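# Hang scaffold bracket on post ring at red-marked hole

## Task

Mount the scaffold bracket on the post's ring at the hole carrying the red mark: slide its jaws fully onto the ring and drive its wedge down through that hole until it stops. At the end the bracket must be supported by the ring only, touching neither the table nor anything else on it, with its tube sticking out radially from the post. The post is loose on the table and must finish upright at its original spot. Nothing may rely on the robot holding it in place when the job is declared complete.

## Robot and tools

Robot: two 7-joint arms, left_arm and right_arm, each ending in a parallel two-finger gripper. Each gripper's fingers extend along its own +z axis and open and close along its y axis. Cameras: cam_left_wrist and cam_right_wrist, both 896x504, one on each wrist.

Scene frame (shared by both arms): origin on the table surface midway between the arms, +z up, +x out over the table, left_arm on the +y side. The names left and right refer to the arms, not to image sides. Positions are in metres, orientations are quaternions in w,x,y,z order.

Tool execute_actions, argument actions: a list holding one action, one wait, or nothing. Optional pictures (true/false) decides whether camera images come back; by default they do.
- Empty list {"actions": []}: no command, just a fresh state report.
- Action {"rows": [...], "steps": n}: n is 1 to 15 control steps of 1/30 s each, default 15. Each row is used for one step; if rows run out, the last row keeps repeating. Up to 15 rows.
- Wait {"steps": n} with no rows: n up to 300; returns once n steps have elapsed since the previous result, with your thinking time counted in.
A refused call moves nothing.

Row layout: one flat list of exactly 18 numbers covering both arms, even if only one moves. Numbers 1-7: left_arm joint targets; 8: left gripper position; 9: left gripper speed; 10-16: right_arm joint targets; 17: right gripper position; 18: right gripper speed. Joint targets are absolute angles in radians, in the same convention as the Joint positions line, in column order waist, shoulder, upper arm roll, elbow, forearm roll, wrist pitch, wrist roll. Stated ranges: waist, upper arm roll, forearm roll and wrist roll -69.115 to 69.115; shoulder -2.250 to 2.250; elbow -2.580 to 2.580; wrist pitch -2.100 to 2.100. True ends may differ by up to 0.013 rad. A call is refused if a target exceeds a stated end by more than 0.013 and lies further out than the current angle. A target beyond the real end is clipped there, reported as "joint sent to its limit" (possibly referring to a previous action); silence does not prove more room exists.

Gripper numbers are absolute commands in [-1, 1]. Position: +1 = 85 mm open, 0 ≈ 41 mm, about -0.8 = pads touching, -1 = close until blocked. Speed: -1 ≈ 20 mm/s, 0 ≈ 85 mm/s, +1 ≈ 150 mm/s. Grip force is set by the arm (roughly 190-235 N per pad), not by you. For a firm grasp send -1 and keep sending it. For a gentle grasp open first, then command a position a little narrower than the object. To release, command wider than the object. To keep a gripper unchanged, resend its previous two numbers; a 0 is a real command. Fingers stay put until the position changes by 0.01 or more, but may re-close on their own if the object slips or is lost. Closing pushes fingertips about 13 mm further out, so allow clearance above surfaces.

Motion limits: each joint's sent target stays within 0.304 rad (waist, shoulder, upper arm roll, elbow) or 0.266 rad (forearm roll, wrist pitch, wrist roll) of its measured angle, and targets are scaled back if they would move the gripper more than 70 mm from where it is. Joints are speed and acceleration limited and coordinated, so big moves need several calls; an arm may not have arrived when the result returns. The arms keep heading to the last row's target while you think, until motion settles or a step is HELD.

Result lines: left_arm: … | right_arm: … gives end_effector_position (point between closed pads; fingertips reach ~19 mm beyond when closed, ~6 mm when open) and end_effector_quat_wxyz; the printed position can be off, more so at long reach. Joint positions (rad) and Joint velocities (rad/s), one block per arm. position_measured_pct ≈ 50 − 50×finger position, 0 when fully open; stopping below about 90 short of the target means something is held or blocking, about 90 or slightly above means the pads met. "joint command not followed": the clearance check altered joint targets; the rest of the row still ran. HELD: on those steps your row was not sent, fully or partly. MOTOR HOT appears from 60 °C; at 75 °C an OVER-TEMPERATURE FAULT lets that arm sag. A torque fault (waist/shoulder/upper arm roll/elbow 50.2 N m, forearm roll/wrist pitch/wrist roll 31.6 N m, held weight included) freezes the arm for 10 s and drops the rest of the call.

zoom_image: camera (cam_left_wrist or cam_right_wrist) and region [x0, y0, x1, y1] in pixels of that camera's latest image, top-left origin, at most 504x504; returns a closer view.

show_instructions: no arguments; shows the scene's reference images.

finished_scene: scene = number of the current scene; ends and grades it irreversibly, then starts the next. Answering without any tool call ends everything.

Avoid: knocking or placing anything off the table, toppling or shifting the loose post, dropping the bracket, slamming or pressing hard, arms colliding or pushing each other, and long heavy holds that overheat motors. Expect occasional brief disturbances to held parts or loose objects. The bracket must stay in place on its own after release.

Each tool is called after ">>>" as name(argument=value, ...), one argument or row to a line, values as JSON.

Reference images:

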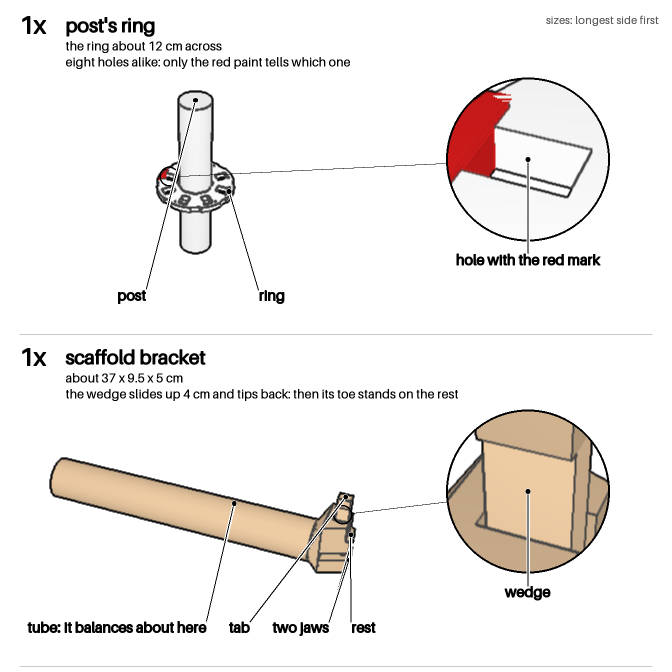

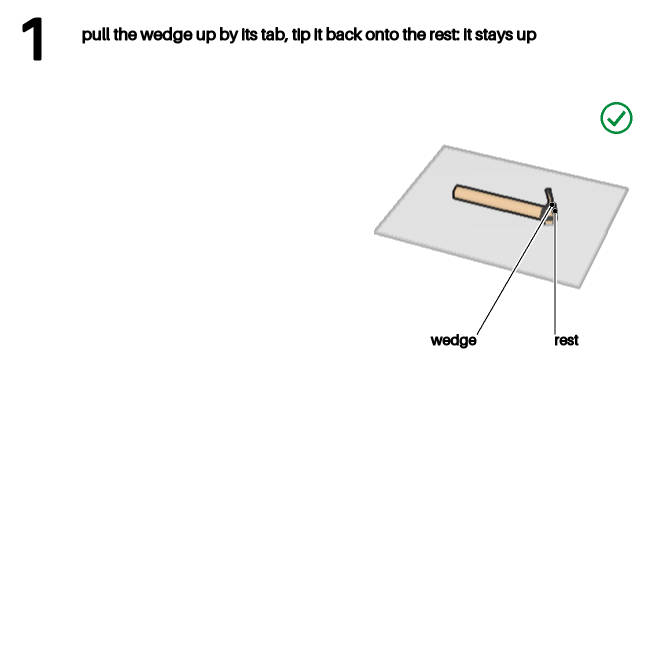

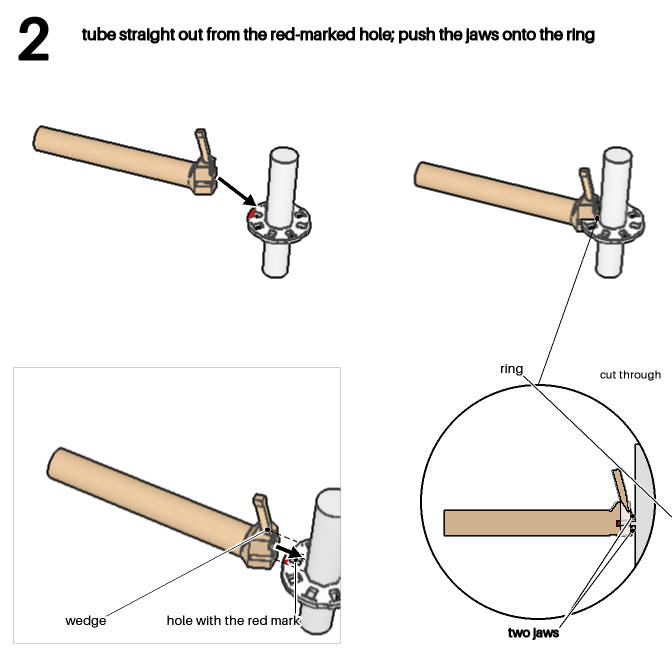

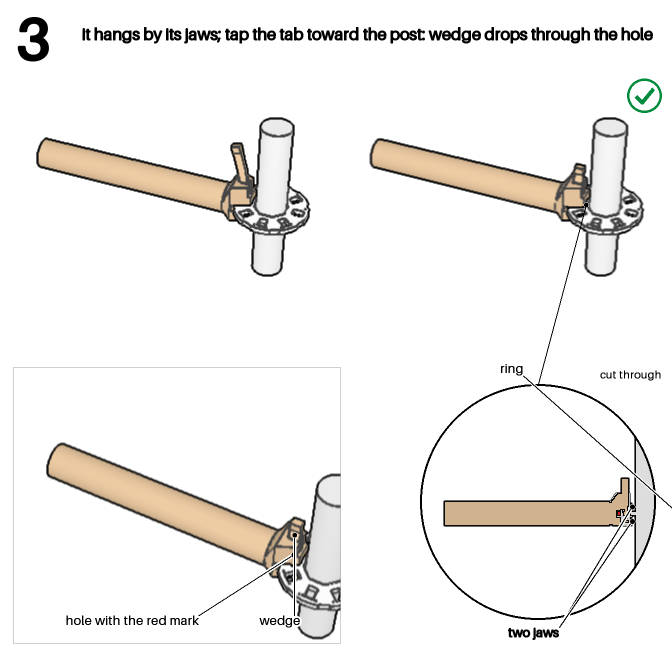

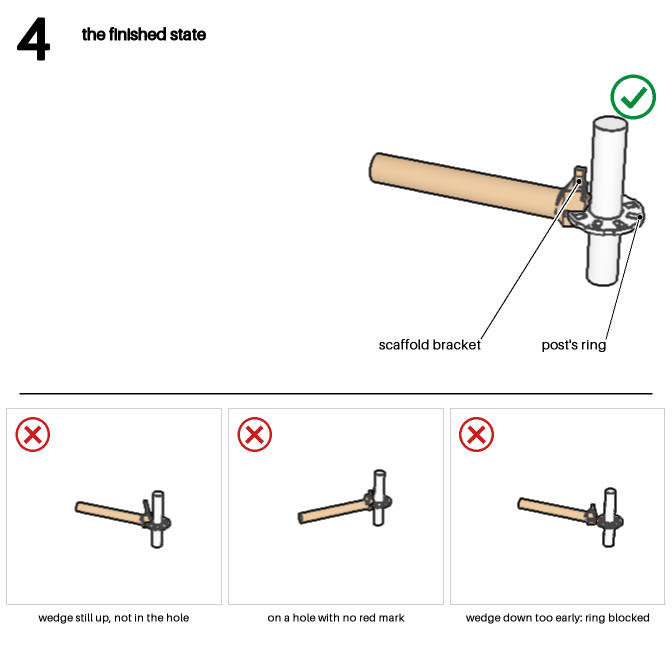

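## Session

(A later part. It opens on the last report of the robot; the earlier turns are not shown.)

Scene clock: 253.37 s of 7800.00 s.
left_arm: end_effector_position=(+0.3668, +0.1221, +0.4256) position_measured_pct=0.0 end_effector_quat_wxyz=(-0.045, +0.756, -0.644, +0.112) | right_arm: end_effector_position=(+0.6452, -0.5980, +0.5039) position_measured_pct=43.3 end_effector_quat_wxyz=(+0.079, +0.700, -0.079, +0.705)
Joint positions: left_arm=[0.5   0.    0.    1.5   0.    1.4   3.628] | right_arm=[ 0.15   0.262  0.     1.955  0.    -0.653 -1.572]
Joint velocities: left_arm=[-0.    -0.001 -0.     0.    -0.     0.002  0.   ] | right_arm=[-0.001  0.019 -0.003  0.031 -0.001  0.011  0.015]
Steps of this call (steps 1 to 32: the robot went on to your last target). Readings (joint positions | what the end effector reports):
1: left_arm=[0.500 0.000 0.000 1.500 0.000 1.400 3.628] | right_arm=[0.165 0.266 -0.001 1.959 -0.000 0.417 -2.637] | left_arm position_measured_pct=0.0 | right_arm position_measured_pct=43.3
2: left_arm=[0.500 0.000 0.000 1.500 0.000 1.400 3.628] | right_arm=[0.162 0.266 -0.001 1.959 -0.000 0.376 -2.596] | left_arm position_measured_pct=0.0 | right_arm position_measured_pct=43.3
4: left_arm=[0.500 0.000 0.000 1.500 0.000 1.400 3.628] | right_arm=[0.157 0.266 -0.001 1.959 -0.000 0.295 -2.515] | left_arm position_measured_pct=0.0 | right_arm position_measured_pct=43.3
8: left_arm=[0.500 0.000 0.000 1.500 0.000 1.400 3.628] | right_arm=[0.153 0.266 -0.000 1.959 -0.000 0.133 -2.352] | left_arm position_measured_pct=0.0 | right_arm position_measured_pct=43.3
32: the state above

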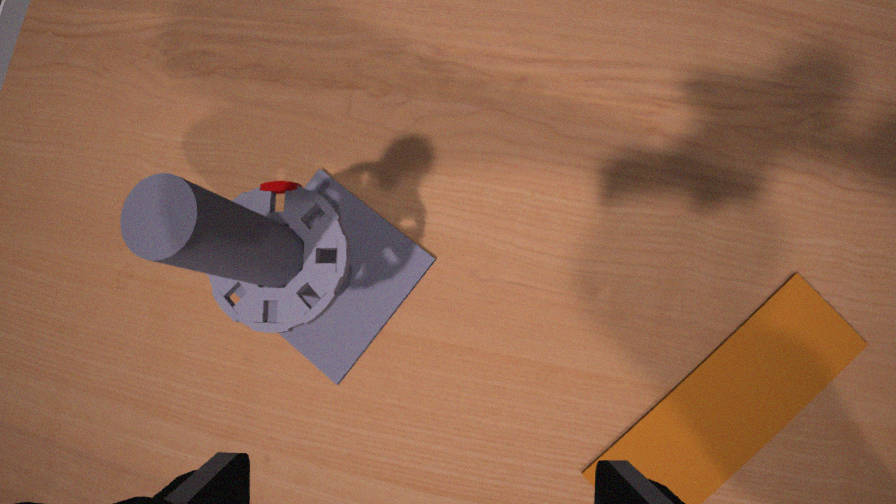

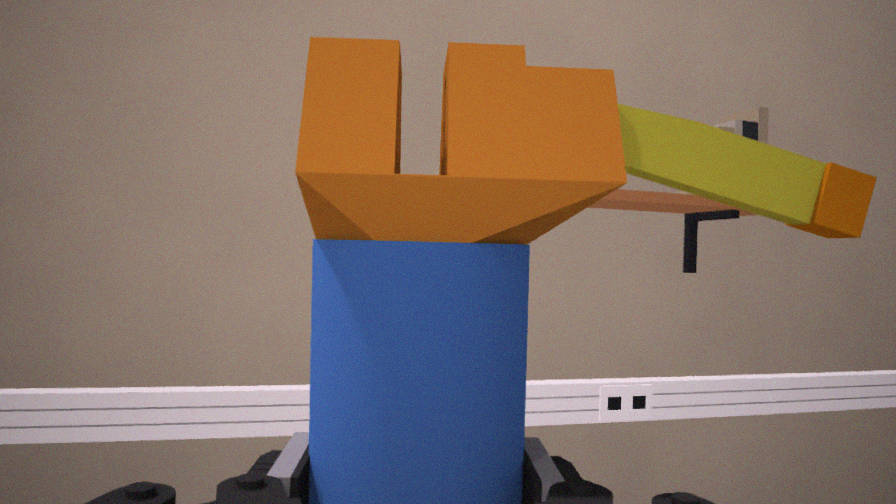

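>>> execute_actions(
  actions=[
    {"rows": [[0.5,0.15,0,1.33,0,1.47,3.628,1,0,0.15,0.265,0,1.9582,0,-0.6524,-0.9,-1,0.3]], "steps": 15},
  ],
  pictures=false,
)

>>> execute_actions(
  actions=[
    {"rows": [[0.501,0.30,0,1.16,0,1.53,3.628,1,0,-0.067,0.4677,0,1.9854,-0.1444,-0.871,-0.75,-1,0.3]], "steps": 8},
  ],
  pictures=false,
)

>>> execute_actions(
  actions=[
    {"rows": [[0.502,0.42,0,1.02,0,1.59,3.628,1,0,-0.284,0.6704,0,2.0125,-0.2887,-1.0896,-0.5,-1,0.3]], "steps": 8},
  ],
  pictures=false,
)

>>> execute_actions(
  actions=[
    {"rows": [[0.503,0.54,0,0.89,0,1.64,3.628,1,0,-0.5011,0.8732,0,2.0397,-0.4331,-1.3083,-0.32,-1,0.3]], "steps": 8},
  ],
  pictures=false,
)

>>> execute_actions(
  actions=[
    {"rows": [[0.504,0.66,0,0.755,0,1.695,3.628,1,0,-0.7181,1.0759,0,2.0668,-0.5774,-1.5269,-0.22,-1,0.3]], "steps": 8},
  ],
  pictures=false,
)

>>> execute_actions(
  actions=[
    {"rows": [[0.5057,0.7715,0,0.6241,0,1.746,3.628,1,0,-0.9351,1.2786,0,2.094,-0.7218,-1.7455,-0.1519,-1,0.3]], "steps": 15},
  ],
  pictures=false,
)

>>> execute_actions(
  actions=[
    {"steps": 10},
  ],
)

Scene clock: 282.07 s of 7800.00 s.
left_arm: end_effector_position=(+0.4109, +0.1072, +0.4248) position_measured_pct=0.0 end_effector_quat_wxyz=(-0.036, +0.758, -0.645, +0.090) | right_arm: end_effector_position=(+0.6454, -0.5978, +0.5000) position_measured_pct=43.3 end_effector_quat_wxyz=(+0.252, +0.700, +0.099, +0.661)
Joint positions: left_arm=[ 0.5    0.147 -0.     1.331  0.     1.47   3.628] | right_arm=[ 0.15   0.265  0.     1.958 -0.    -0.652 -1.066]
Joint velocities: left_arm=[ 0.     0.029  0.    -0.012  0.     0.002  0.001] | right_arm=[-0.    -0.    -0.    -0.    -0.    -0.     1.218]
Steps of this call (steps 1 to 15: the robot went on to your last target; steps 16 to 90: nothing new was sent; then 25.20 s passed at rest; steps 91 to 105: all 15 steps of this action). Readings (joint positions | what the end effector reports):
91: left_arm=[0.500 0.001 0.000 1.499 -0.000 1.401 3.628] | right_arm=[0.150 0.265 -0.000 1.958 -0.000 -0.652 -1.570] | left_arm position_measured_pct=0.0 | right_arm position_measured_pct=43.3
92: left_arm=[0.500 0.007 0.000 1.493 -0.000 1.403 3.628] | right_arm=[0.150 0.265 -0.000 1.958 -0.000 -0.652 -1.561] | left_arm position_measured_pct=0.0 | right_arm position_measured_pct=43.3
94: left_arm=[0.500 0.034 0.000 1.466 0.000 1.414 3.628] | right_arm=[0.150 0.265 -0.000 1.958 -0.000 -0.652 -1.511] | left_arm position_measured_pct=0.0 | right_arm position_measured_pct=43.3
98: left_arm=[0.500 0.115 -0.000 1.372 -0.000 1.452 3.628] | right_arm=[0.150 0.265 -0.000 1.958 -0.000 -0.652 -1.350] | left_arm position_measured_pct=0.0 | right_arm position_measured_pct=43.3
105: the state above

Scene clock: 282.33 s of 7800.00 s.
left_arm: end_effector_position=(+0.4467, +0.0947, +0.4161) position_measured_pct=0.0 end_effector_quat_wxyz=(-0.030, +0.759, -0.647, +0.074) | right_arm: end_effector_position=(+0.6749, -0.5456, +0.4588) position_measured_pct=43.3 end_effector_quat_wxyz=(+0.282, +0.688, +0.172, +0.646)
Joint positions: left_arm=[ 0.501  0.265 -0.     1.202  0.     1.515  3.628] | right_arm=[ 0.044  0.364  0.002  1.969 -0.07  -0.758 -0.863]
Joint velocities: left_arm=[ 0.001  0.439 -0.002 -0.551 -0.001  0.2   -0.   ] | right_arm=[-0.599  0.553 -0.039  0.093 -0.383 -0.585  0.584]
Steps of this call (steps 1 to 8: all 8 steps of this action). Readings (joint positions | what the end effector reports):
1: left_arm=[0.500 0.149 0.000 1.329 -0.000 1.470 3.628] | right_arm=[0.150 0.265 0.000 1.958 -0.000 -0.653 -1.025] | left_arm position_measured_pct=0.0 | right_arm position_measured_pct=43.3
2: left_arm=[0.500 0.155 0.000 1.323 -0.000 1.473 3.628] | right_arm=[0.146 0.268 0.001 1.958 -0.002 -0.656 -0.987] | left_arm position_measured_pct=0.0 | right_arm position_measured_pct=43.3
4: left_arm=[0.500 0.183 0.000 1.295 0.000 1.482 3.628] | right_arm=[0.124 0.289 0.006 1.959 -0.018 -0.679 -0.937] | left_arm position_measured_pct=0.0 | right_arm position_measured_pct=43.3
8: the state above

Scene clock: 282.60 s of 7800.00 s.
left_arm: end_effector_position=(+0.4852, +0.0811, +0.4035) position_measured_pct=0.0 end_effector_quat_wxyz=(-0.022, +0.759, -0.648, +0.055) | right_arm: end_effector_position=(+0.7004, -0.4651, +0.3906) position_measured_pct=43.3 end_effector_quat_wxyz=(+0.291, +0.678, +0.233, +0.634)
Joint positions: left_arm=[ 0.502  0.403 -0.     1.038 -0.     1.582  3.628] | right_arm=[-0.113  0.512  0.001  1.99  -0.176 -0.911 -0.706]
Joint velocities: left_arm=[ 0.001  0.242 -0.    -0.307 -0.     0.136  0.001] | right_arm=[-0.605  0.565 -0.006  0.073 -0.396 -0.635  0.721]
Steps of this call (steps 1 to 8: all 8 steps of this action). Readings (joint positions | what the end effector reports):
1: left_arm=[0.501 0.280 -0.000 1.184 -0.000 1.522 3.628] | right_arm=[0.024 0.383 0.001 1.972 -0.083 -0.778 -0.844] | left_arm position_measured_pct=0.0 | right_arm position_measured_pct=43.3
2: left_arm=[0.501 0.299 -0.000 1.161 -0.000 1.530 3.628] | right_arm=[0.005 0.401 0.000 1.975 -0.096 -0.796 -0.826] | left_arm position_measured_pct=0.0 | right_arm position_measured_pct=43.3
4: left_arm=[0.501 0.344 0.000 1.110 0.000 1.551 3.628] | right_arm=[-0.034 0.438 0.001 1.980 -0.123 -0.831 -0.791] | left_arm position_measured_pct=0.0 | right_arm position_measured_pct=43.3
8: the state above

Scene clock: 282.87 s of 7800.00 s.
left_arm: end_effector_position=(+0.5158, +0.0700, +0.3826) position_measured_pct=0.0 end_effector_quat_wxyz=(-0.014, +0.760, -0.649, +0.036) | right_arm: end_effector_position=(+0.7043, -0.3873, +0.3155) position_measured_pct=43.3 end_effector_quat_wxyz=(+0.310, +0.667, +0.295, +0.610)
Joint positions: left_arm=[ 0.503  0.525 -0.     0.906 -0.     1.634  3.628] | right_arm=[-0.271  0.664  0.001  2.011 -0.288 -1.057 -0.556]
Joint velocities: left_arm=[ 0.001  0.227 -0.    -0.268  0.001  0.108 -0.   ] | right_arm=[-0.614  0.571 -0.     0.076 -0.389 -0.615  0.604]
Steps of this call (steps 1 to 8: all 8 steps of this action). Readings (joint positions | what the end effector reports):
1: left_arm=[0.502 0.411 -0.000 1.028 -0.000 1.587 3.628] | right_arm=[-0.133 0.531 0.001 1.992 -0.189 -0.932 -0.682] | left_arm position_measured_pct=0.0 | right_arm position_measured_pct=43.3
2: left_arm=[0.502 0.424 0.000 1.013 -0.000 1.593 3.628] | right_arm=[-0.153 0.550 0.000 1.995 -0.204 -0.951 -0.662] | left_arm position_measured_pct=0.0 | right_arm position_measured_pct=43.3
4: left_arm=[0.502 0.465 0.000 0.971 0.000 1.609 3.628] | right_arm=[-0.192 0.588 -0.000 2.000 -0.234 -0.986 -0.628] | left_arm position_measured_pct=0.0 | right_arm position_measured_pct=43.3
8: the state above

Scene clock: 283.13 s of 7800.00 s.
left_arm: end_effector_position=(+0.5428, +0.0602, +0.3585) position_measured_pct=0.0 end_effector_quat_wxyz=(-0.007, +0.760, -0.650, +0.017) | right_arm: end_effector_position=(+0.6859, -0.3164, +0.2368) position_measured_pct=43.3 end_effector_quat_wxyz=(+0.341, +0.649, +0.362, +0.576)
Joint positions: left_arm=[ 0.504  0.644 -0.     0.773 -0.     1.688  3.628] | right_arm=[-0.433  0.822  0.     2.034 -0.411 -1.203 -0.415]
Joint velocities: left_arm=[ 0.001  0.24  -0.    -0.297  0.001  0.129 -0.001] | right_arm=[-0.611  0.584  0.004  0.077 -0.39  -0.529  0.451]
Steps of this call (steps 1 to 8: all 8 steps of this action). Readings (joint positions | what the end effector reports):
1: left_arm=[0.503 0.533 -0.000 0.897 -0.000 1.638 3.628] | right_arm=[-0.291 0.683 0.001 2.014 -0.301 -1.078 -0.536] | left_arm position_measured_pct=0.0 | right_arm position_measured_pct=43.3
2: left_arm=[0.503 0.545 -0.000 0.883 -0.000 1.643 3.628] | right_arm=[-0.312 0.703 -0.000 2.016 -0.316 -1.098 -0.517] | left_arm position_measured_pct=0.0 | right_arm position_measured_pct=43.3
4: left_arm=[0.503 0.583 0.000 0.842 0.000 1.659 3.628] | right_arm=[-0.352 0.742 -0.001 2.022 -0.350 -1.133 -0.481] | left_arm position_measured_pct=0.0 | right_arm position_measured_pct=43.3
8: the state above

Scene clock: 283.63 s of 7800.00 s.
left_arm: end_effector_position=(+0.5689, +0.0500, +0.3307) position_measured_pct=0.0 end_effector_quat_wxyz=(-0.000, +0.759, -0.651, +0.001) | right_arm: end_effector_position=(+0.5972, -0.1983, +0.1107) position_measured_pct=43.3 end_effector_quat_wxyz=(+0.411, +0.562, +0.495, +0.520)
Joint positions: left_arm=[ 0.506  0.77  -0.     0.625  0.     1.746  3.628] | right_arm=[-0.765  1.136 -0.     2.077 -0.634 -1.507 -0.222]
Joint velocities: left_arm=[ 0.001  0.016 -0.    -0.007 -0.001  0.002 -0.001] | right_arm=[-0.756  0.644 -0.005  0.072 -0.381 -0.913  0.308]
Steps of this call (steps 1 to 15: all 15 steps of this action). Readings (joint positions | what the end effector reports):
1: left_arm=[0.504 0.652 -0.000 0.763 -0.000 1.692 3.628] | right_arm=[-0.453 0.842 0.000 2.037 -0.424 -1.221 -0.399] | left_arm position_measured_pct=0.0 | right_arm position_measured_pct=43.3
2: left_arm=[0.504 0.665 -0.000 0.748 -0.000 1.698 3.628] | right_arm=[-0.474 0.862 -0.000 2.040 -0.439 -1.240 -0.383] | left_arm position_measured_pct=0.0 | right_arm position_measured_pct=43.3
4: left_arm=[0.505 0.702 0.000 0.706 0.000 1.714 3.628] | right_arm=[-0.517 0.904 -0.001 2.047 -0.475 -1.277 -0.349] | left_arm position_measured_pct=0.0 | right_arm position_measured_pct=43.3
8: left_arm=[0.505 0.757 -0.000 0.640 0.000 1.740 3.628] | right_arm=[-0.603 0.990 -0.000 2.060 -0.544 -1.351 -0.294] | left_arm position_measured_pct=0.0 | right_arm position_measured_pct=43.3
15: the state above

Scene clock: 283.97 s of 7800.00 s.
left_arm: end_effector_position=(+0.5690, +0.0500, +0.3300) position_measured_pct=0.0 end_effector_quat_wxyz=(-0.000, +0.759, -0.651, +0.000) | right_arm: end_effector_position=(+0.5401, -0.1431, +0.1024) position_measured_pct=43.3 end_effector_quat_wxyz=(+0.459, +0.463, +0.534, +0.538)
Joint positions: left_arm=[ 0.506  0.771 -0.     0.624 -0.     1.746  3.628] | right_arm=[-0.929  1.272 -0.002  2.094 -0.719 -1.742 -0.152]
Joint velocities: left_arm=[ 0.    -0.     0.    -0.    -0.     0.001  0.   ] | right_arm=[-0.051  0.042  0.027  0.002 -0.043 -0.065  0.01 ]
Steps of this call (steps 1 to 10: the robot went on to your last target). Readings (joint positions | what the end effector reports):
1: left_arm=[0.506 0.770 -0.000 0.624 0.000 1.746 3.628] | right_arm=[-0.790 1.158 -0.000 2.080 -0.647 -1.539 -0.212] | left_arm position_measured_pct=0.0 | right_arm position_measured_pct=43.3
2: left_arm=[0.506 0.771 -0.000 0.624 0.000 1.746 3.628] | right_arm=[-0.816 1.180 -0.001 2.082 -0.660 -1.574 -0.201] | left_arm position_measured_pct=0.0 | right_arm position_measured_pct=43.3
4: left_arm=[0.506 0.771 -0.000 0.624 0.000 1.746 3.628] | right_arm=[-0.864 1.220 -0.001 2.087 -0.684 -1.643 -0.181] | left_arm position_measured_pct=0.0 | right_arm position_measured_pct=43.3
8: left_arm=[0.506 0.771 -0.000 0.624 0.000 1.746 3.628] | right_arm=[-0.922 1.267 -0.003 2.093 -0.715 -1.732 -0.155] | left_arm position_measured_pct=0.0 | right_arm position_measured_pct=43.3
10: the state above

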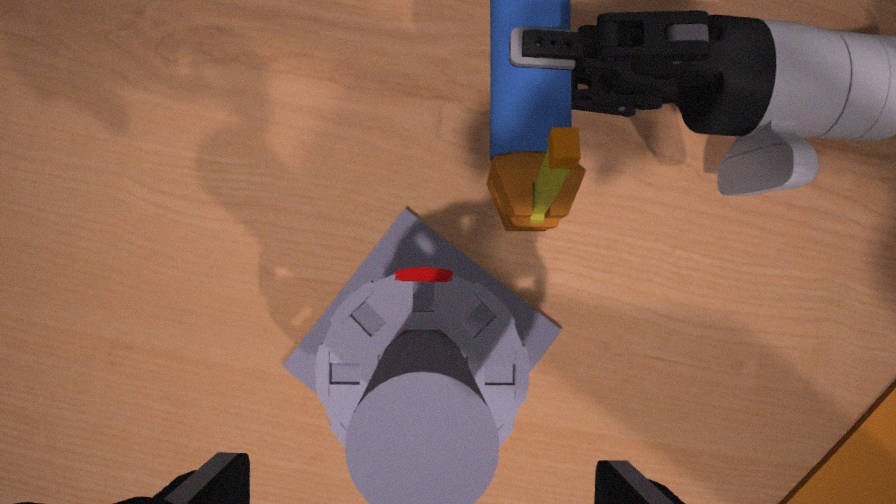

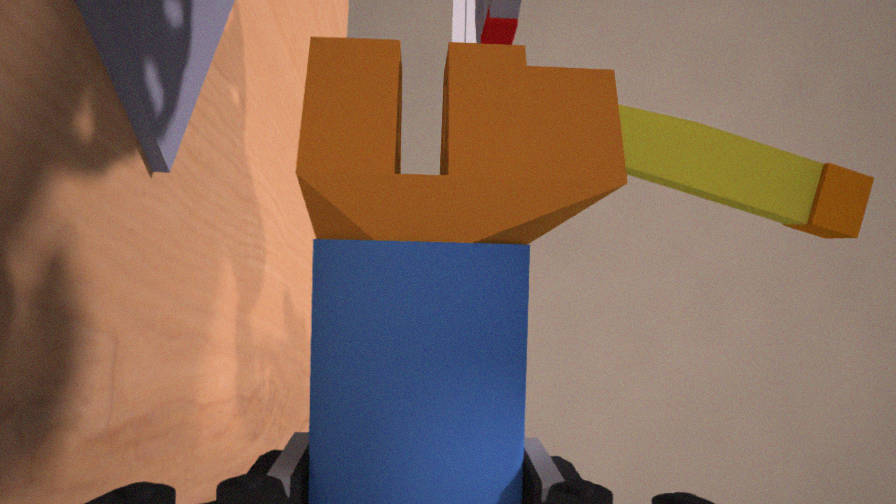

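>>> execute_actions(
  actions=[],
)

>>> zoom_image(
  camera="cam_right_wrist",
  region=[370, 0, 570, 100],
)

Scene clock: 289.50 s of 7800.00 s.
left_arm: end_effector_position=(+0.5690, +0.0500, +0.3299) position_measured_pct=0.0 end_effector_quat_wxyz=(+0.000, +0.759, -0.651, -0.000) | right_arm: end_effector_position=(+0.5382, -0.1424, +0.1000) position_measured_pct=43.3 end_effector_quat_wxyz=(+0.460, +0.460, +0.537, +0.537)
Joint positions: left_arm=[ 0.506  0.772 -0.     0.624  0.     1.746  3.628] | right_arm=[-0.935  1.279 -0.     2.094 -0.722 -1.745 -0.152]
Joint velocities: left_arm=[-0.     0.001  0.     0.     0.     0.001 -0.   ] | right_arm=[ 0.001 -0.    -0.     0.    -0.     0.    -0.   ]
Steps of this call (steps 1 to 30: the robot went on to your last target; steps 31 to 90: nothing new was sent; then 2.53 s passed at rest). Readings (joint positions | what the end effector reports):
1: left_arm=[0.506 0.771 -0.000 0.624 0.000 1.746 3.628] | right_arm=[-0.931 1.273 -0.001 2.094 -0.720 -1.744 -0.152] | left_arm position_measured_pct=0.0 | right_arm position_measured_pct=43.3
2: left_arm=[0.506 0.771 -0.000 0.624 0.000 1.746 3.628] | right_arm=[-0.932 1.274 -0.001 2.094 -0.721 -1.745 -0.152] | left_arm position_measured_pct=0.0 | right_arm position_measured_pct=43.3
4: left_arm=[0.506 0.771 0.000 0.624 0.000 1.746 3.628] | right_arm=[-0.933 1.276 0.000 2.094 -0.722 -1.745 -0.152] | left_arm position_measured_pct=0.0 | right_arm position_measured_pct=43.3
8: left_arm=[0.506 0.771 0.000 0.624 0.000 1.746 3.628] | right_arm=[-0.935 1.278 -0.000 2.094 -0.722 -1.745 -0.152] | left_arm position_measured_pct=0.0 | right_arm position_measured_pct=43.3
90: the state above
All arms were judged still, so your last target was given up. Only a new action makes them travel on or press farther. Fingers that are still opening or closing keep moving.

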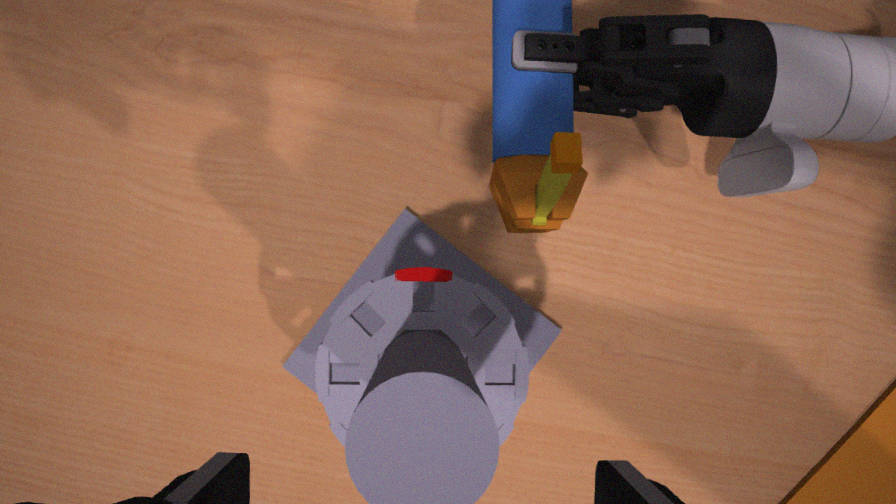

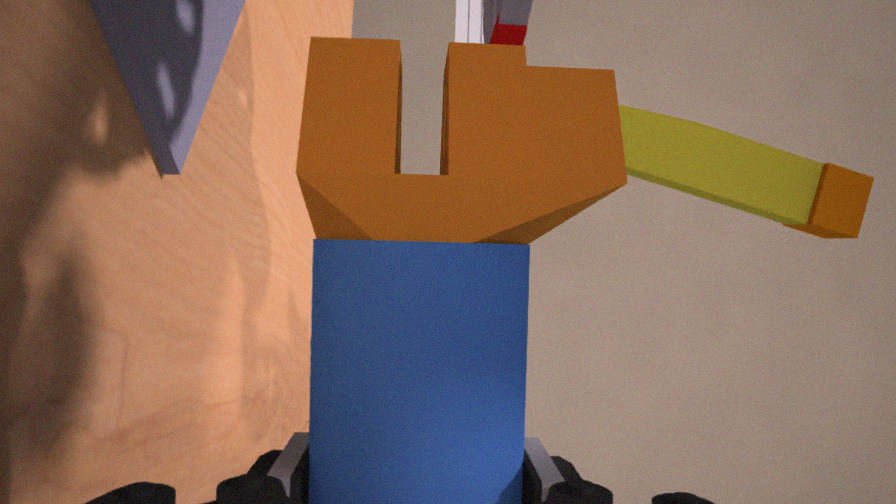

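Region (370, 0, 570, 100) of cam_right_wrist's 896x504 image, scaled by 2.520.

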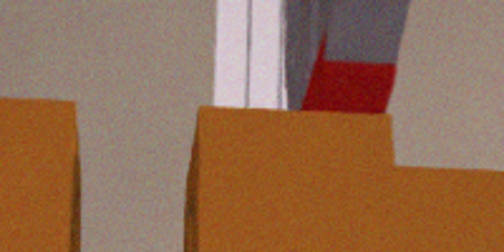

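>>> execute_actions(
  actions=[
    {"rows": [[0.5057,0.7586,0,0.8882,0,1.4948,3.628,1,0,-0.8458,1.1922,0,1.9641,-0.6439,-1.5826,-0.0088,-1,0.3]], "steps": 15},
  ],
  pictures=false,
)

>>> execute_actions(
  actions=[
    {"steps": 12},
  ],
)

Scene clock: 315.23 s of 7800.00 s.
left_arm: end_effector_position=(+0.5693, +0.0499, +0.2542) position_measured_pct=0.0 end_effector_quat_wxyz=(+0.000, +0.759, -0.651, -0.001) | right_arm: end_effector_position=(+0.5984, -0.1323, +0.1255) position_measured_pct=43.3 end_effector_quat_wxyz=(+0.466, +0.467, +0.532, +0.531)
Joint positions: left_arm=[ 0.506  0.761 -0.     0.886 -0.     1.496  3.628] | right_arm=[-0.847  1.193 -0.     1.964 -0.644 -1.583 -0.009]
Joint velocities: left_arm=[-0.    -0.011  0.     0.036  0.    -0.029 -0.001] | right_arm=[ 0.014 -0.007 -0.    -0.001 -0.003  0.005  0.004]
Steps of this call (steps 1 to 90: nothing new was sent; then 22.23 s passed at rest; steps 91 to 105: all 15 steps of this action). Readings (joint positions | what the end effector reports):
91: left_arm=[0.506 0.771 0.000 0.625 0.000 1.745 3.628] | right_arm=[-0.934 1.278 -0.000 2.093 -0.721 -1.744 -0.151] | left_arm position_measured_pct=0.0 | right_arm position_measured_pct=43.3
92: left_arm=[0.506 0.770 0.000 0.631 0.000 1.740 3.628] | right_arm=[-0.930 1.274 -0.001 2.088 -0.718 -1.737 -0.146] | left_arm position_measured_pct=0.0 | right_arm position_measured_pct=43.3
94: left_arm=[0.506 0.768 0.000 0.658 0.000 1.715 3.628] | right_arm=[-0.909 1.255 -0.003 2.062 -0.703 -1.703 -0.117] | left_arm position_measured_pct=0.0 | right_arm position_measured_pct=43.3
98: left_arm=[0.506 0.762 0.000 0.775 0.000 1.603 3.628] | right_arm=[-0.859 1.206 0.002 1.984 -0.656 -1.608 -0.030] | left_arm position_measured_pct=0.0 | right_arm position_measured_pct=43.3
105: the state above

Scene clock: 315.63 s of 7800.00 s.
left_arm: end_effector_position=(+0.5690, +0.0500, +0.2550) position_measured_pct=0.0 end_effector_quat_wxyz=(+0.000, +0.759, -0.651, -0.000) | right_arm: end_effector_position=(+0.5990, -0.1331, +0.1260) position_measured_pct=43.3 end_effector_quat_wxyz=(+0.467, +0.467, +0.531, +0.531)
Joint positions: left_arm=[0.506 0.759 0.    0.888 0.    1.495 3.628] | right_arm=[-0.846  1.192  0.     1.964 -0.644 -1.583 -0.009]
Joint velocities: left_arm=[-0.    -0.001 -0.     0.001  0.    -0.001 -0.   ] | right_arm=[ 0.001 -0.     0.     0.001  0.001 -0.001 -0.   ]
Steps of this call (steps 1 to 12: the robot went on to your last target). Readings (joint positions | what the end effector reports):
1: left_arm=[0.506 0.761 -0.000 0.887 -0.000 1.495 3.628] | right_arm=[-0.847 1.193 -0.000 1.964 -0.644 -1.583 -0.009] | left_arm position_measured_pct=0.0 | right_arm position_measured_pct=43.3
2: left_arm=[0.506 0.760 -0.000 0.887 -0.000 1.495 3.628] | right_arm=[-0.847 1.193 0.000 1.964 -0.644 -1.583 -0.009] | left_arm position_measured_pct=0.0 | right_arm position_measured_pct=43.3
4: left_arm=[0.506 0.759 0.000 0.888 0.000 1.495 3.628] | right_arm=[-0.846 1.192 0.000 1.964 -0.644 -1.583 -0.009] | left_arm position_measured_pct=0.0 | right_arm position_measured_pct=43.3
8: left_arm=[0.506 0.759 0.000 0.888 0.000 1.495 3.628] | right_arm=[-0.846 1.192 0.000 1.964 -0.644 -1.583 -0.009] | left_arm position_measured_pct=0.0 | right_arm position_measured_pct=43.3
12: the state above

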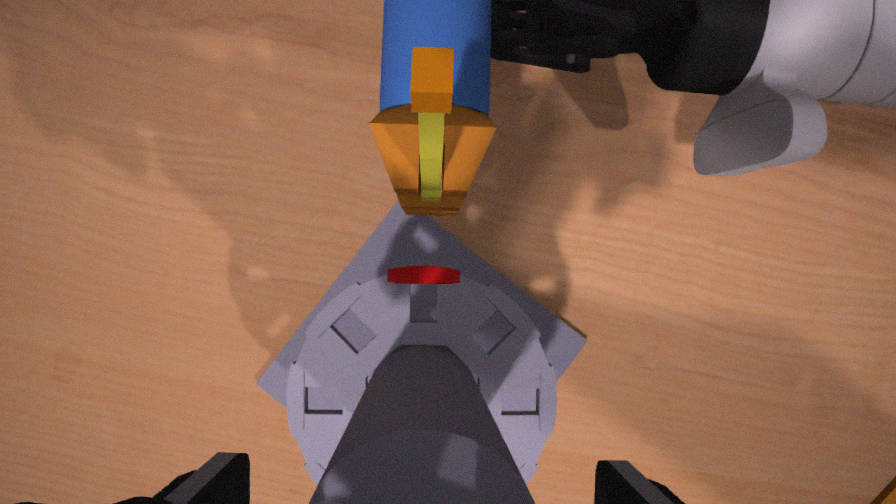

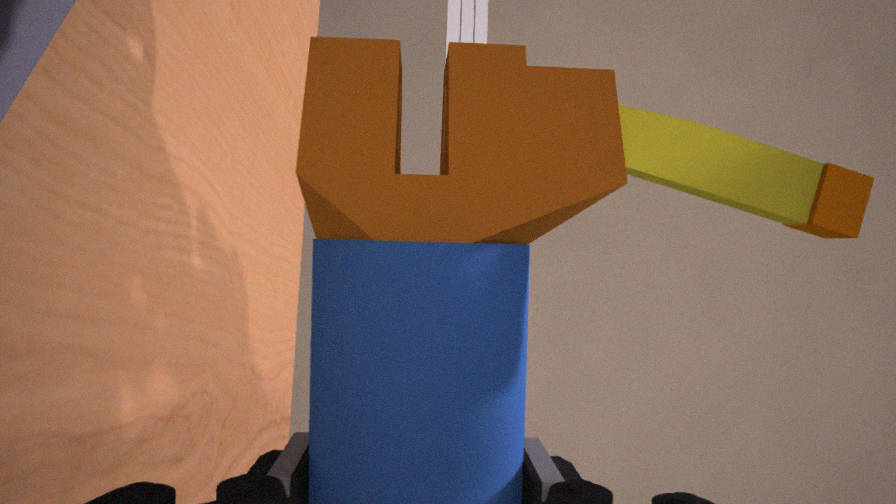

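>>> execute_actions(
  actions=[
    {"rows": [[0.5057,0.7586,0,0.8882,0,1.4948,3.628,0.03,0,-0.8667,1.1922,0,1.9361,-0.6647,-1.5604,0.0082,-1,0.3]], "steps": 15},
  ],
  pictures=false,
)

>>> execute_actions(
  actions=[
    {"steps": 10},
  ],
)

>>> zoom_image(
  camera="cam_right_wrist",
  region=[340, 0, 520, 90],
)

Scene clock: 335.77 s of 7800.00 s.
left_arm: end_effector_position=(+0.5690, +0.0500, +0.2550) position_measured_pct=36.9 end_effector_quat_wxyz=(+0.000, +0.759, -0.651, -0.000) | right_arm: end_effector_position=(+0.5999, -0.1209, +0.1260) position_measured_pct=43.3 end_effector_quat_wxyz=(+0.467, +0.467, +0.531, +0.531)
Joint positions: left_arm=[ 0.506  0.759 -0.     0.888 -0.     1.495  3.628] | right_arm=[-0.867  1.192 -0.     1.936 -0.665 -1.56   0.008]
Joint velocities: left_arm=[ 0.001  0.     0.     0.    -0.001 -0.002 -0.001] | right_arm=[ 0.002  0.     0.    -0.001  0.002  0.002  0.002]
Steps of this call (steps 1 to 15: the robot went on to your last target; steps 16 to 90: nothing new was sent; then 16.63 s passed at rest; steps 91 to 105: all 15 steps of this action). Readings (joint positions | what the end effector reports):
91: left_arm=[0.506 0.759 0.000 0.888 0.000 1.495 3.628] | right_arm=[-0.847 1.192 0.000 1.963 -0.645 -1.582 -0.008] | left_arm position_measured_pct=0.0 | right_arm position_measured_pct=43.3
92: left_arm=[0.506 0.759 0.000 0.888 0.000 1.495 3.628] | right_arm=[-0.851 1.193 0.001 1.958 -0.650 -1.578 -0.006] | left_arm position_measured_pct=0.8 | right_arm position_measured_pct=43.3
94: left_arm=[0.506 0.759 0.000 0.888 0.000 1.495 3.628] | right_arm=[-0.860 1.192 0.001 1.945 -0.658 -1.568 0.003] | left_arm position_measured_pct=4.8 | right_arm position_measured_pct=43.3
98: left_arm=[0.506 0.759 -0.000 0.888 0.000 1.495 3.628] | right_arm=[-0.866 1.192 -0.001 1.937 -0.663 -1.561 0.008] | left_arm position_measured_pct=16.3 | right_arm position_measured_pct=43.3
105: the state above

Scene clock: 336.10 s of 7800.00 s.
left_arm: end_effector_position=(+0.5691, +0.0500, +0.2555) position_measured_pct=42.5 end_effector_quat_wxyz=(-0.000, +0.759, -0.651, +0.000) | right_arm: end_effector_position=(+0.5999, -0.1208, +0.1260) position_measured_pct=43.3 end_effector_quat_wxyz=(+0.467, +0.467, +0.531, +0.531)
Joint positions: left_arm=[ 0.506  0.758 -0.     0.888 -0.     1.495  3.628] | right_arm=[-0.867  1.192 -0.     1.936 -0.665 -1.56   0.008]
Joint velocities: left_arm=[-0.    -0.001 -0.     0.001  0.001 -0.002  0.   ] | right_arm=[-0.     0.     0.     0.002  0.001  0.     0.001]
Steps of this call (steps 1 to 10: the robot went on to your last target). Readings (joint positions | what the end effector reports):
1: left_arm=[0.506 0.758 -0.000 0.888 -0.000 1.495 3.628] | right_arm=[-0.867 1.192 0.000 1.936 -0.665 -1.560 0.008] | left_arm position_measured_pct=40.1 | right_arm position_measured_pct=43.3
2: left_arm=[0.506 0.758 -0.000 0.888 -0.000 1.495 3.628] | right_arm=[-0.867 1.192 0.000 1.936 -0.665 -1.560 0.008] | left_arm position_measured_pct=41.7 | right_arm position_measured_pct=43.3
4: left_arm=[0.506 0.758 -0.000 0.888 -0.000 1.495 3.628] | right_arm=[-0.867 1.192 -0.000 1.936 -0.665 -1.560 0.008] | left_arm position_measured_pct=42.5 | right_arm position_measured_pct=43.3
8: left_arm=[0.506 0.758 -0.000 0.888 -0.000 1.495 3.628] | right_arm=[-0.867 1.192 -0.000 1.936 -0.665 -1.560 0.008] | left_arm position_measured_pct=42.5 | right_arm position_measured_pct=43.3
10: the state above

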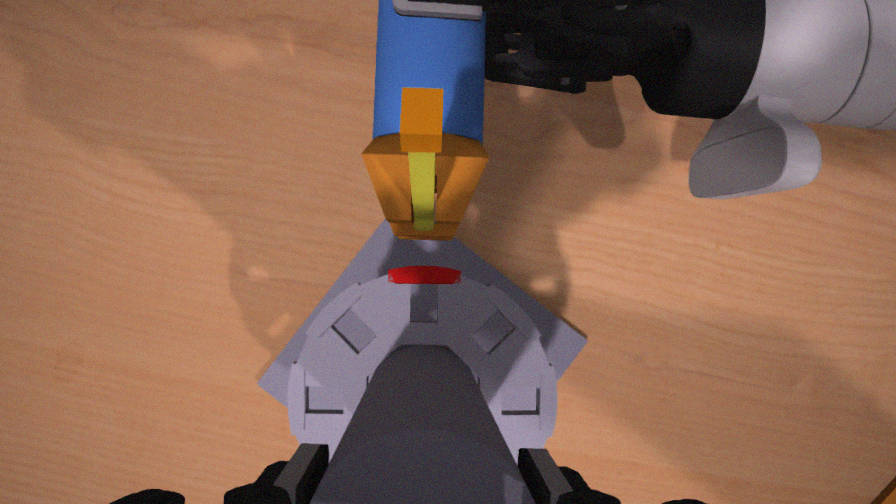

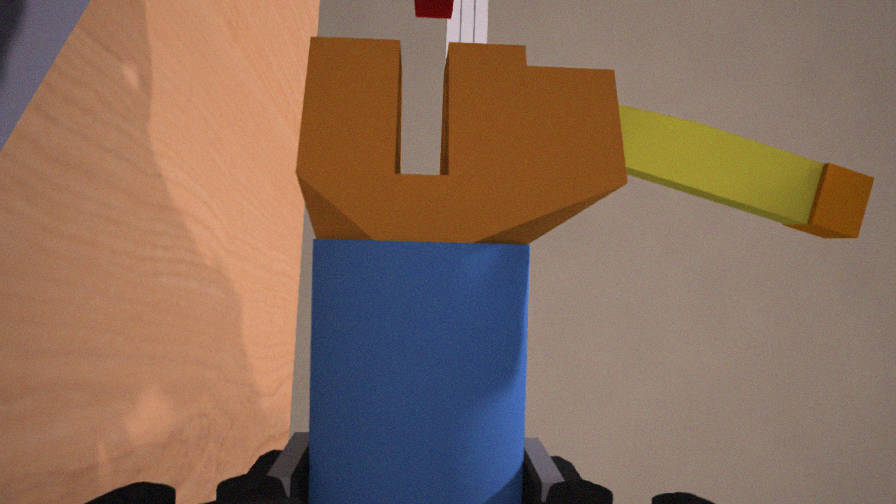

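Region (340, 0, 520, 90) of cam_right_wrist's 896x504 image, scaled by 2.800.

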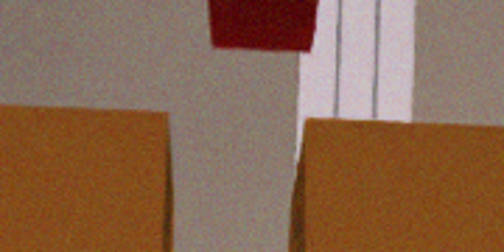

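>>> execute_actions(
  actions=[
    {"rows": [[0.5057,0.7586,0,0.8882,0,1.4948,3.628,0.03,0,-0.8782,1.1968,0,1.9226,-0.6765,-1.5662,0.0142,-1,0.3]], "steps": 15},
  ],
)

>>> zoom_image(
  camera="cam_right_wrist",
  region=[340, 0, 520, 90],
)

Scene clock: 346.60 s of 7800.00 s.
left_arm: end_effector_position=(+0.5691, +0.0500, +0.2555) position_measured_pct=42.5 end_effector_quat_wxyz=(-0.000, +0.759, -0.651, +0.000) | right_arm: end_effector_position=(+0.5992, -0.1150, +0.1282) position_measured_pct=43.3 end_effector_quat_wxyz=(+0.470, +0.464, +0.528, +0.534)
Joint positions: left_arm=[ 0.506  0.758 -0.     0.888 -0.     1.495  3.628] | right_arm=[-0.878  1.197 -0.     1.923 -0.676 -1.566  0.014]
Joint velocities: left_arm=[-0.     0.     0.    -0.001  0.    -0.001 -0.001] | right_arm=[-0.     0.001  0.    -0.     0.001  0.     0.001]
Steps of this call (steps 1 to 15: the robot went on to your last target; steps 16 to 90: nothing new was sent; then 7.00 s passed at rest; steps 91 to 105: all 15 steps of this action). Readings (joint positions | what the end effector reports):
91: left_arm=[0.506 0.758 -0.000 0.888 -0.000 1.495 3.628] | right_arm=[-0.868 1.193 0.000 1.935 -0.666 -1.561 0.008] | left_arm position_measured_pct=42.5 | right_arm position_measured_pct=43.3
92: left_arm=[0.506 0.758 -0.000 0.888 -0.000 1.495 3.628] | right_arm=[-0.871 1.194 0.001 1.932 -0.670 -1.562 0.010] | left_arm position_measured_pct=42.5 | right_arm position_measured_pct=43.3
94: left_arm=[0.506 0.758 -0.000 0.888 -0.000 1.495 3.628] | right_arm=[-0.875 1.196 -0.000 1.926 -0.673 -1.564 0.013] | left_arm position_measured_pct=42.5 | right_arm position_measured_pct=43.3
98: left_arm=[0.506 0.758 -0.000 0.888 -0.000 1.495 3.628] | right_arm=[-0.878 1.196 -0.000 1.923 -0.676 -1.566 0.014] | left_arm position_measured_pct=42.5 | right_arm position_measured_pct=43.3
105: the state above

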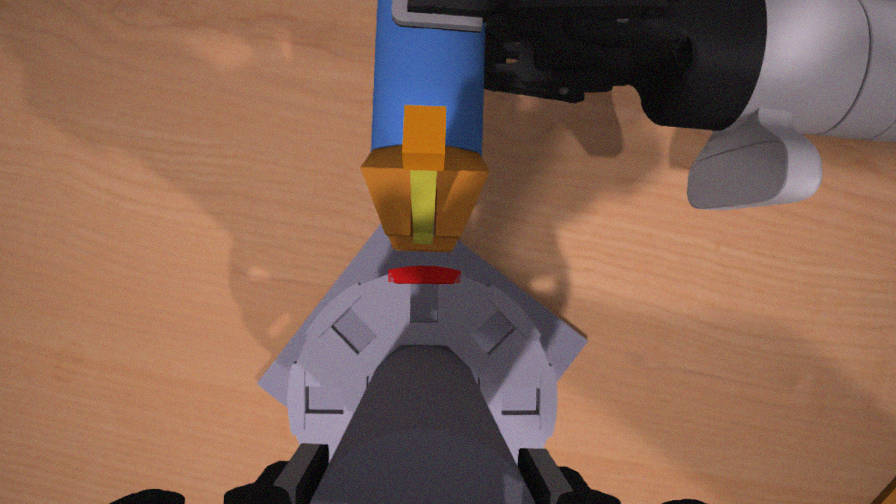

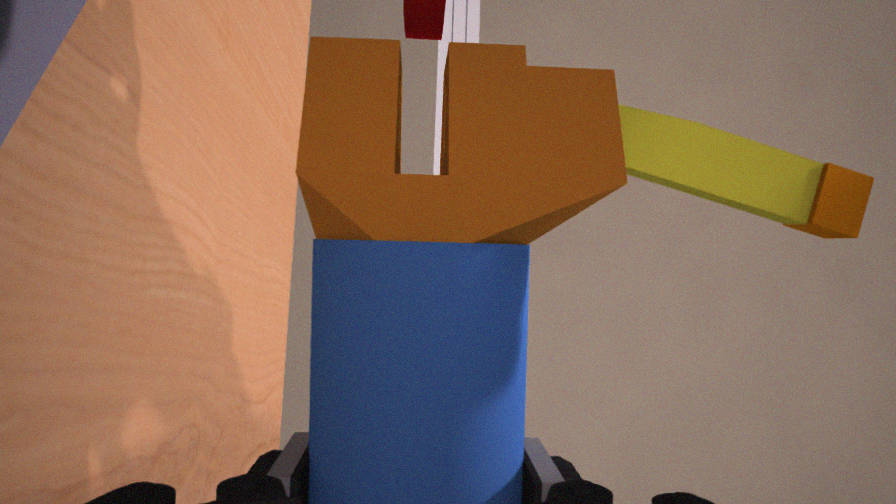

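Region (340, 0, 520, 90) of cam_right_wrist's 896x504 image, scaled by 2.800.

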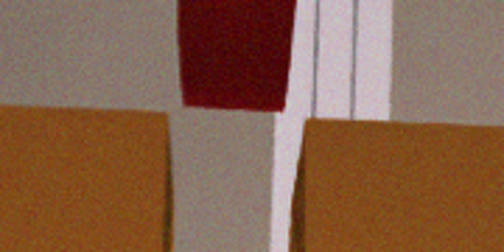

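>>> zoom_image(
  camera="cam_left_wrist",
  region=[340, 90, 510, 350],
)

Region (340, 90, 510, 350) of cam_left_wrist's 896x504 image, scaled by 1.938; it fills the left 330 columns of this view, and the rest is white.

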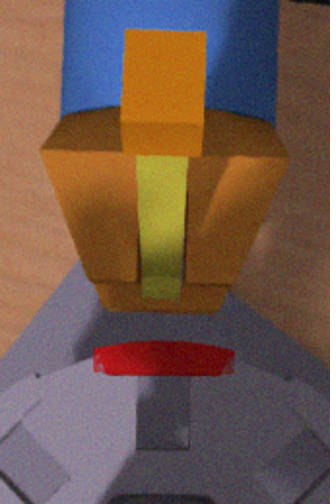

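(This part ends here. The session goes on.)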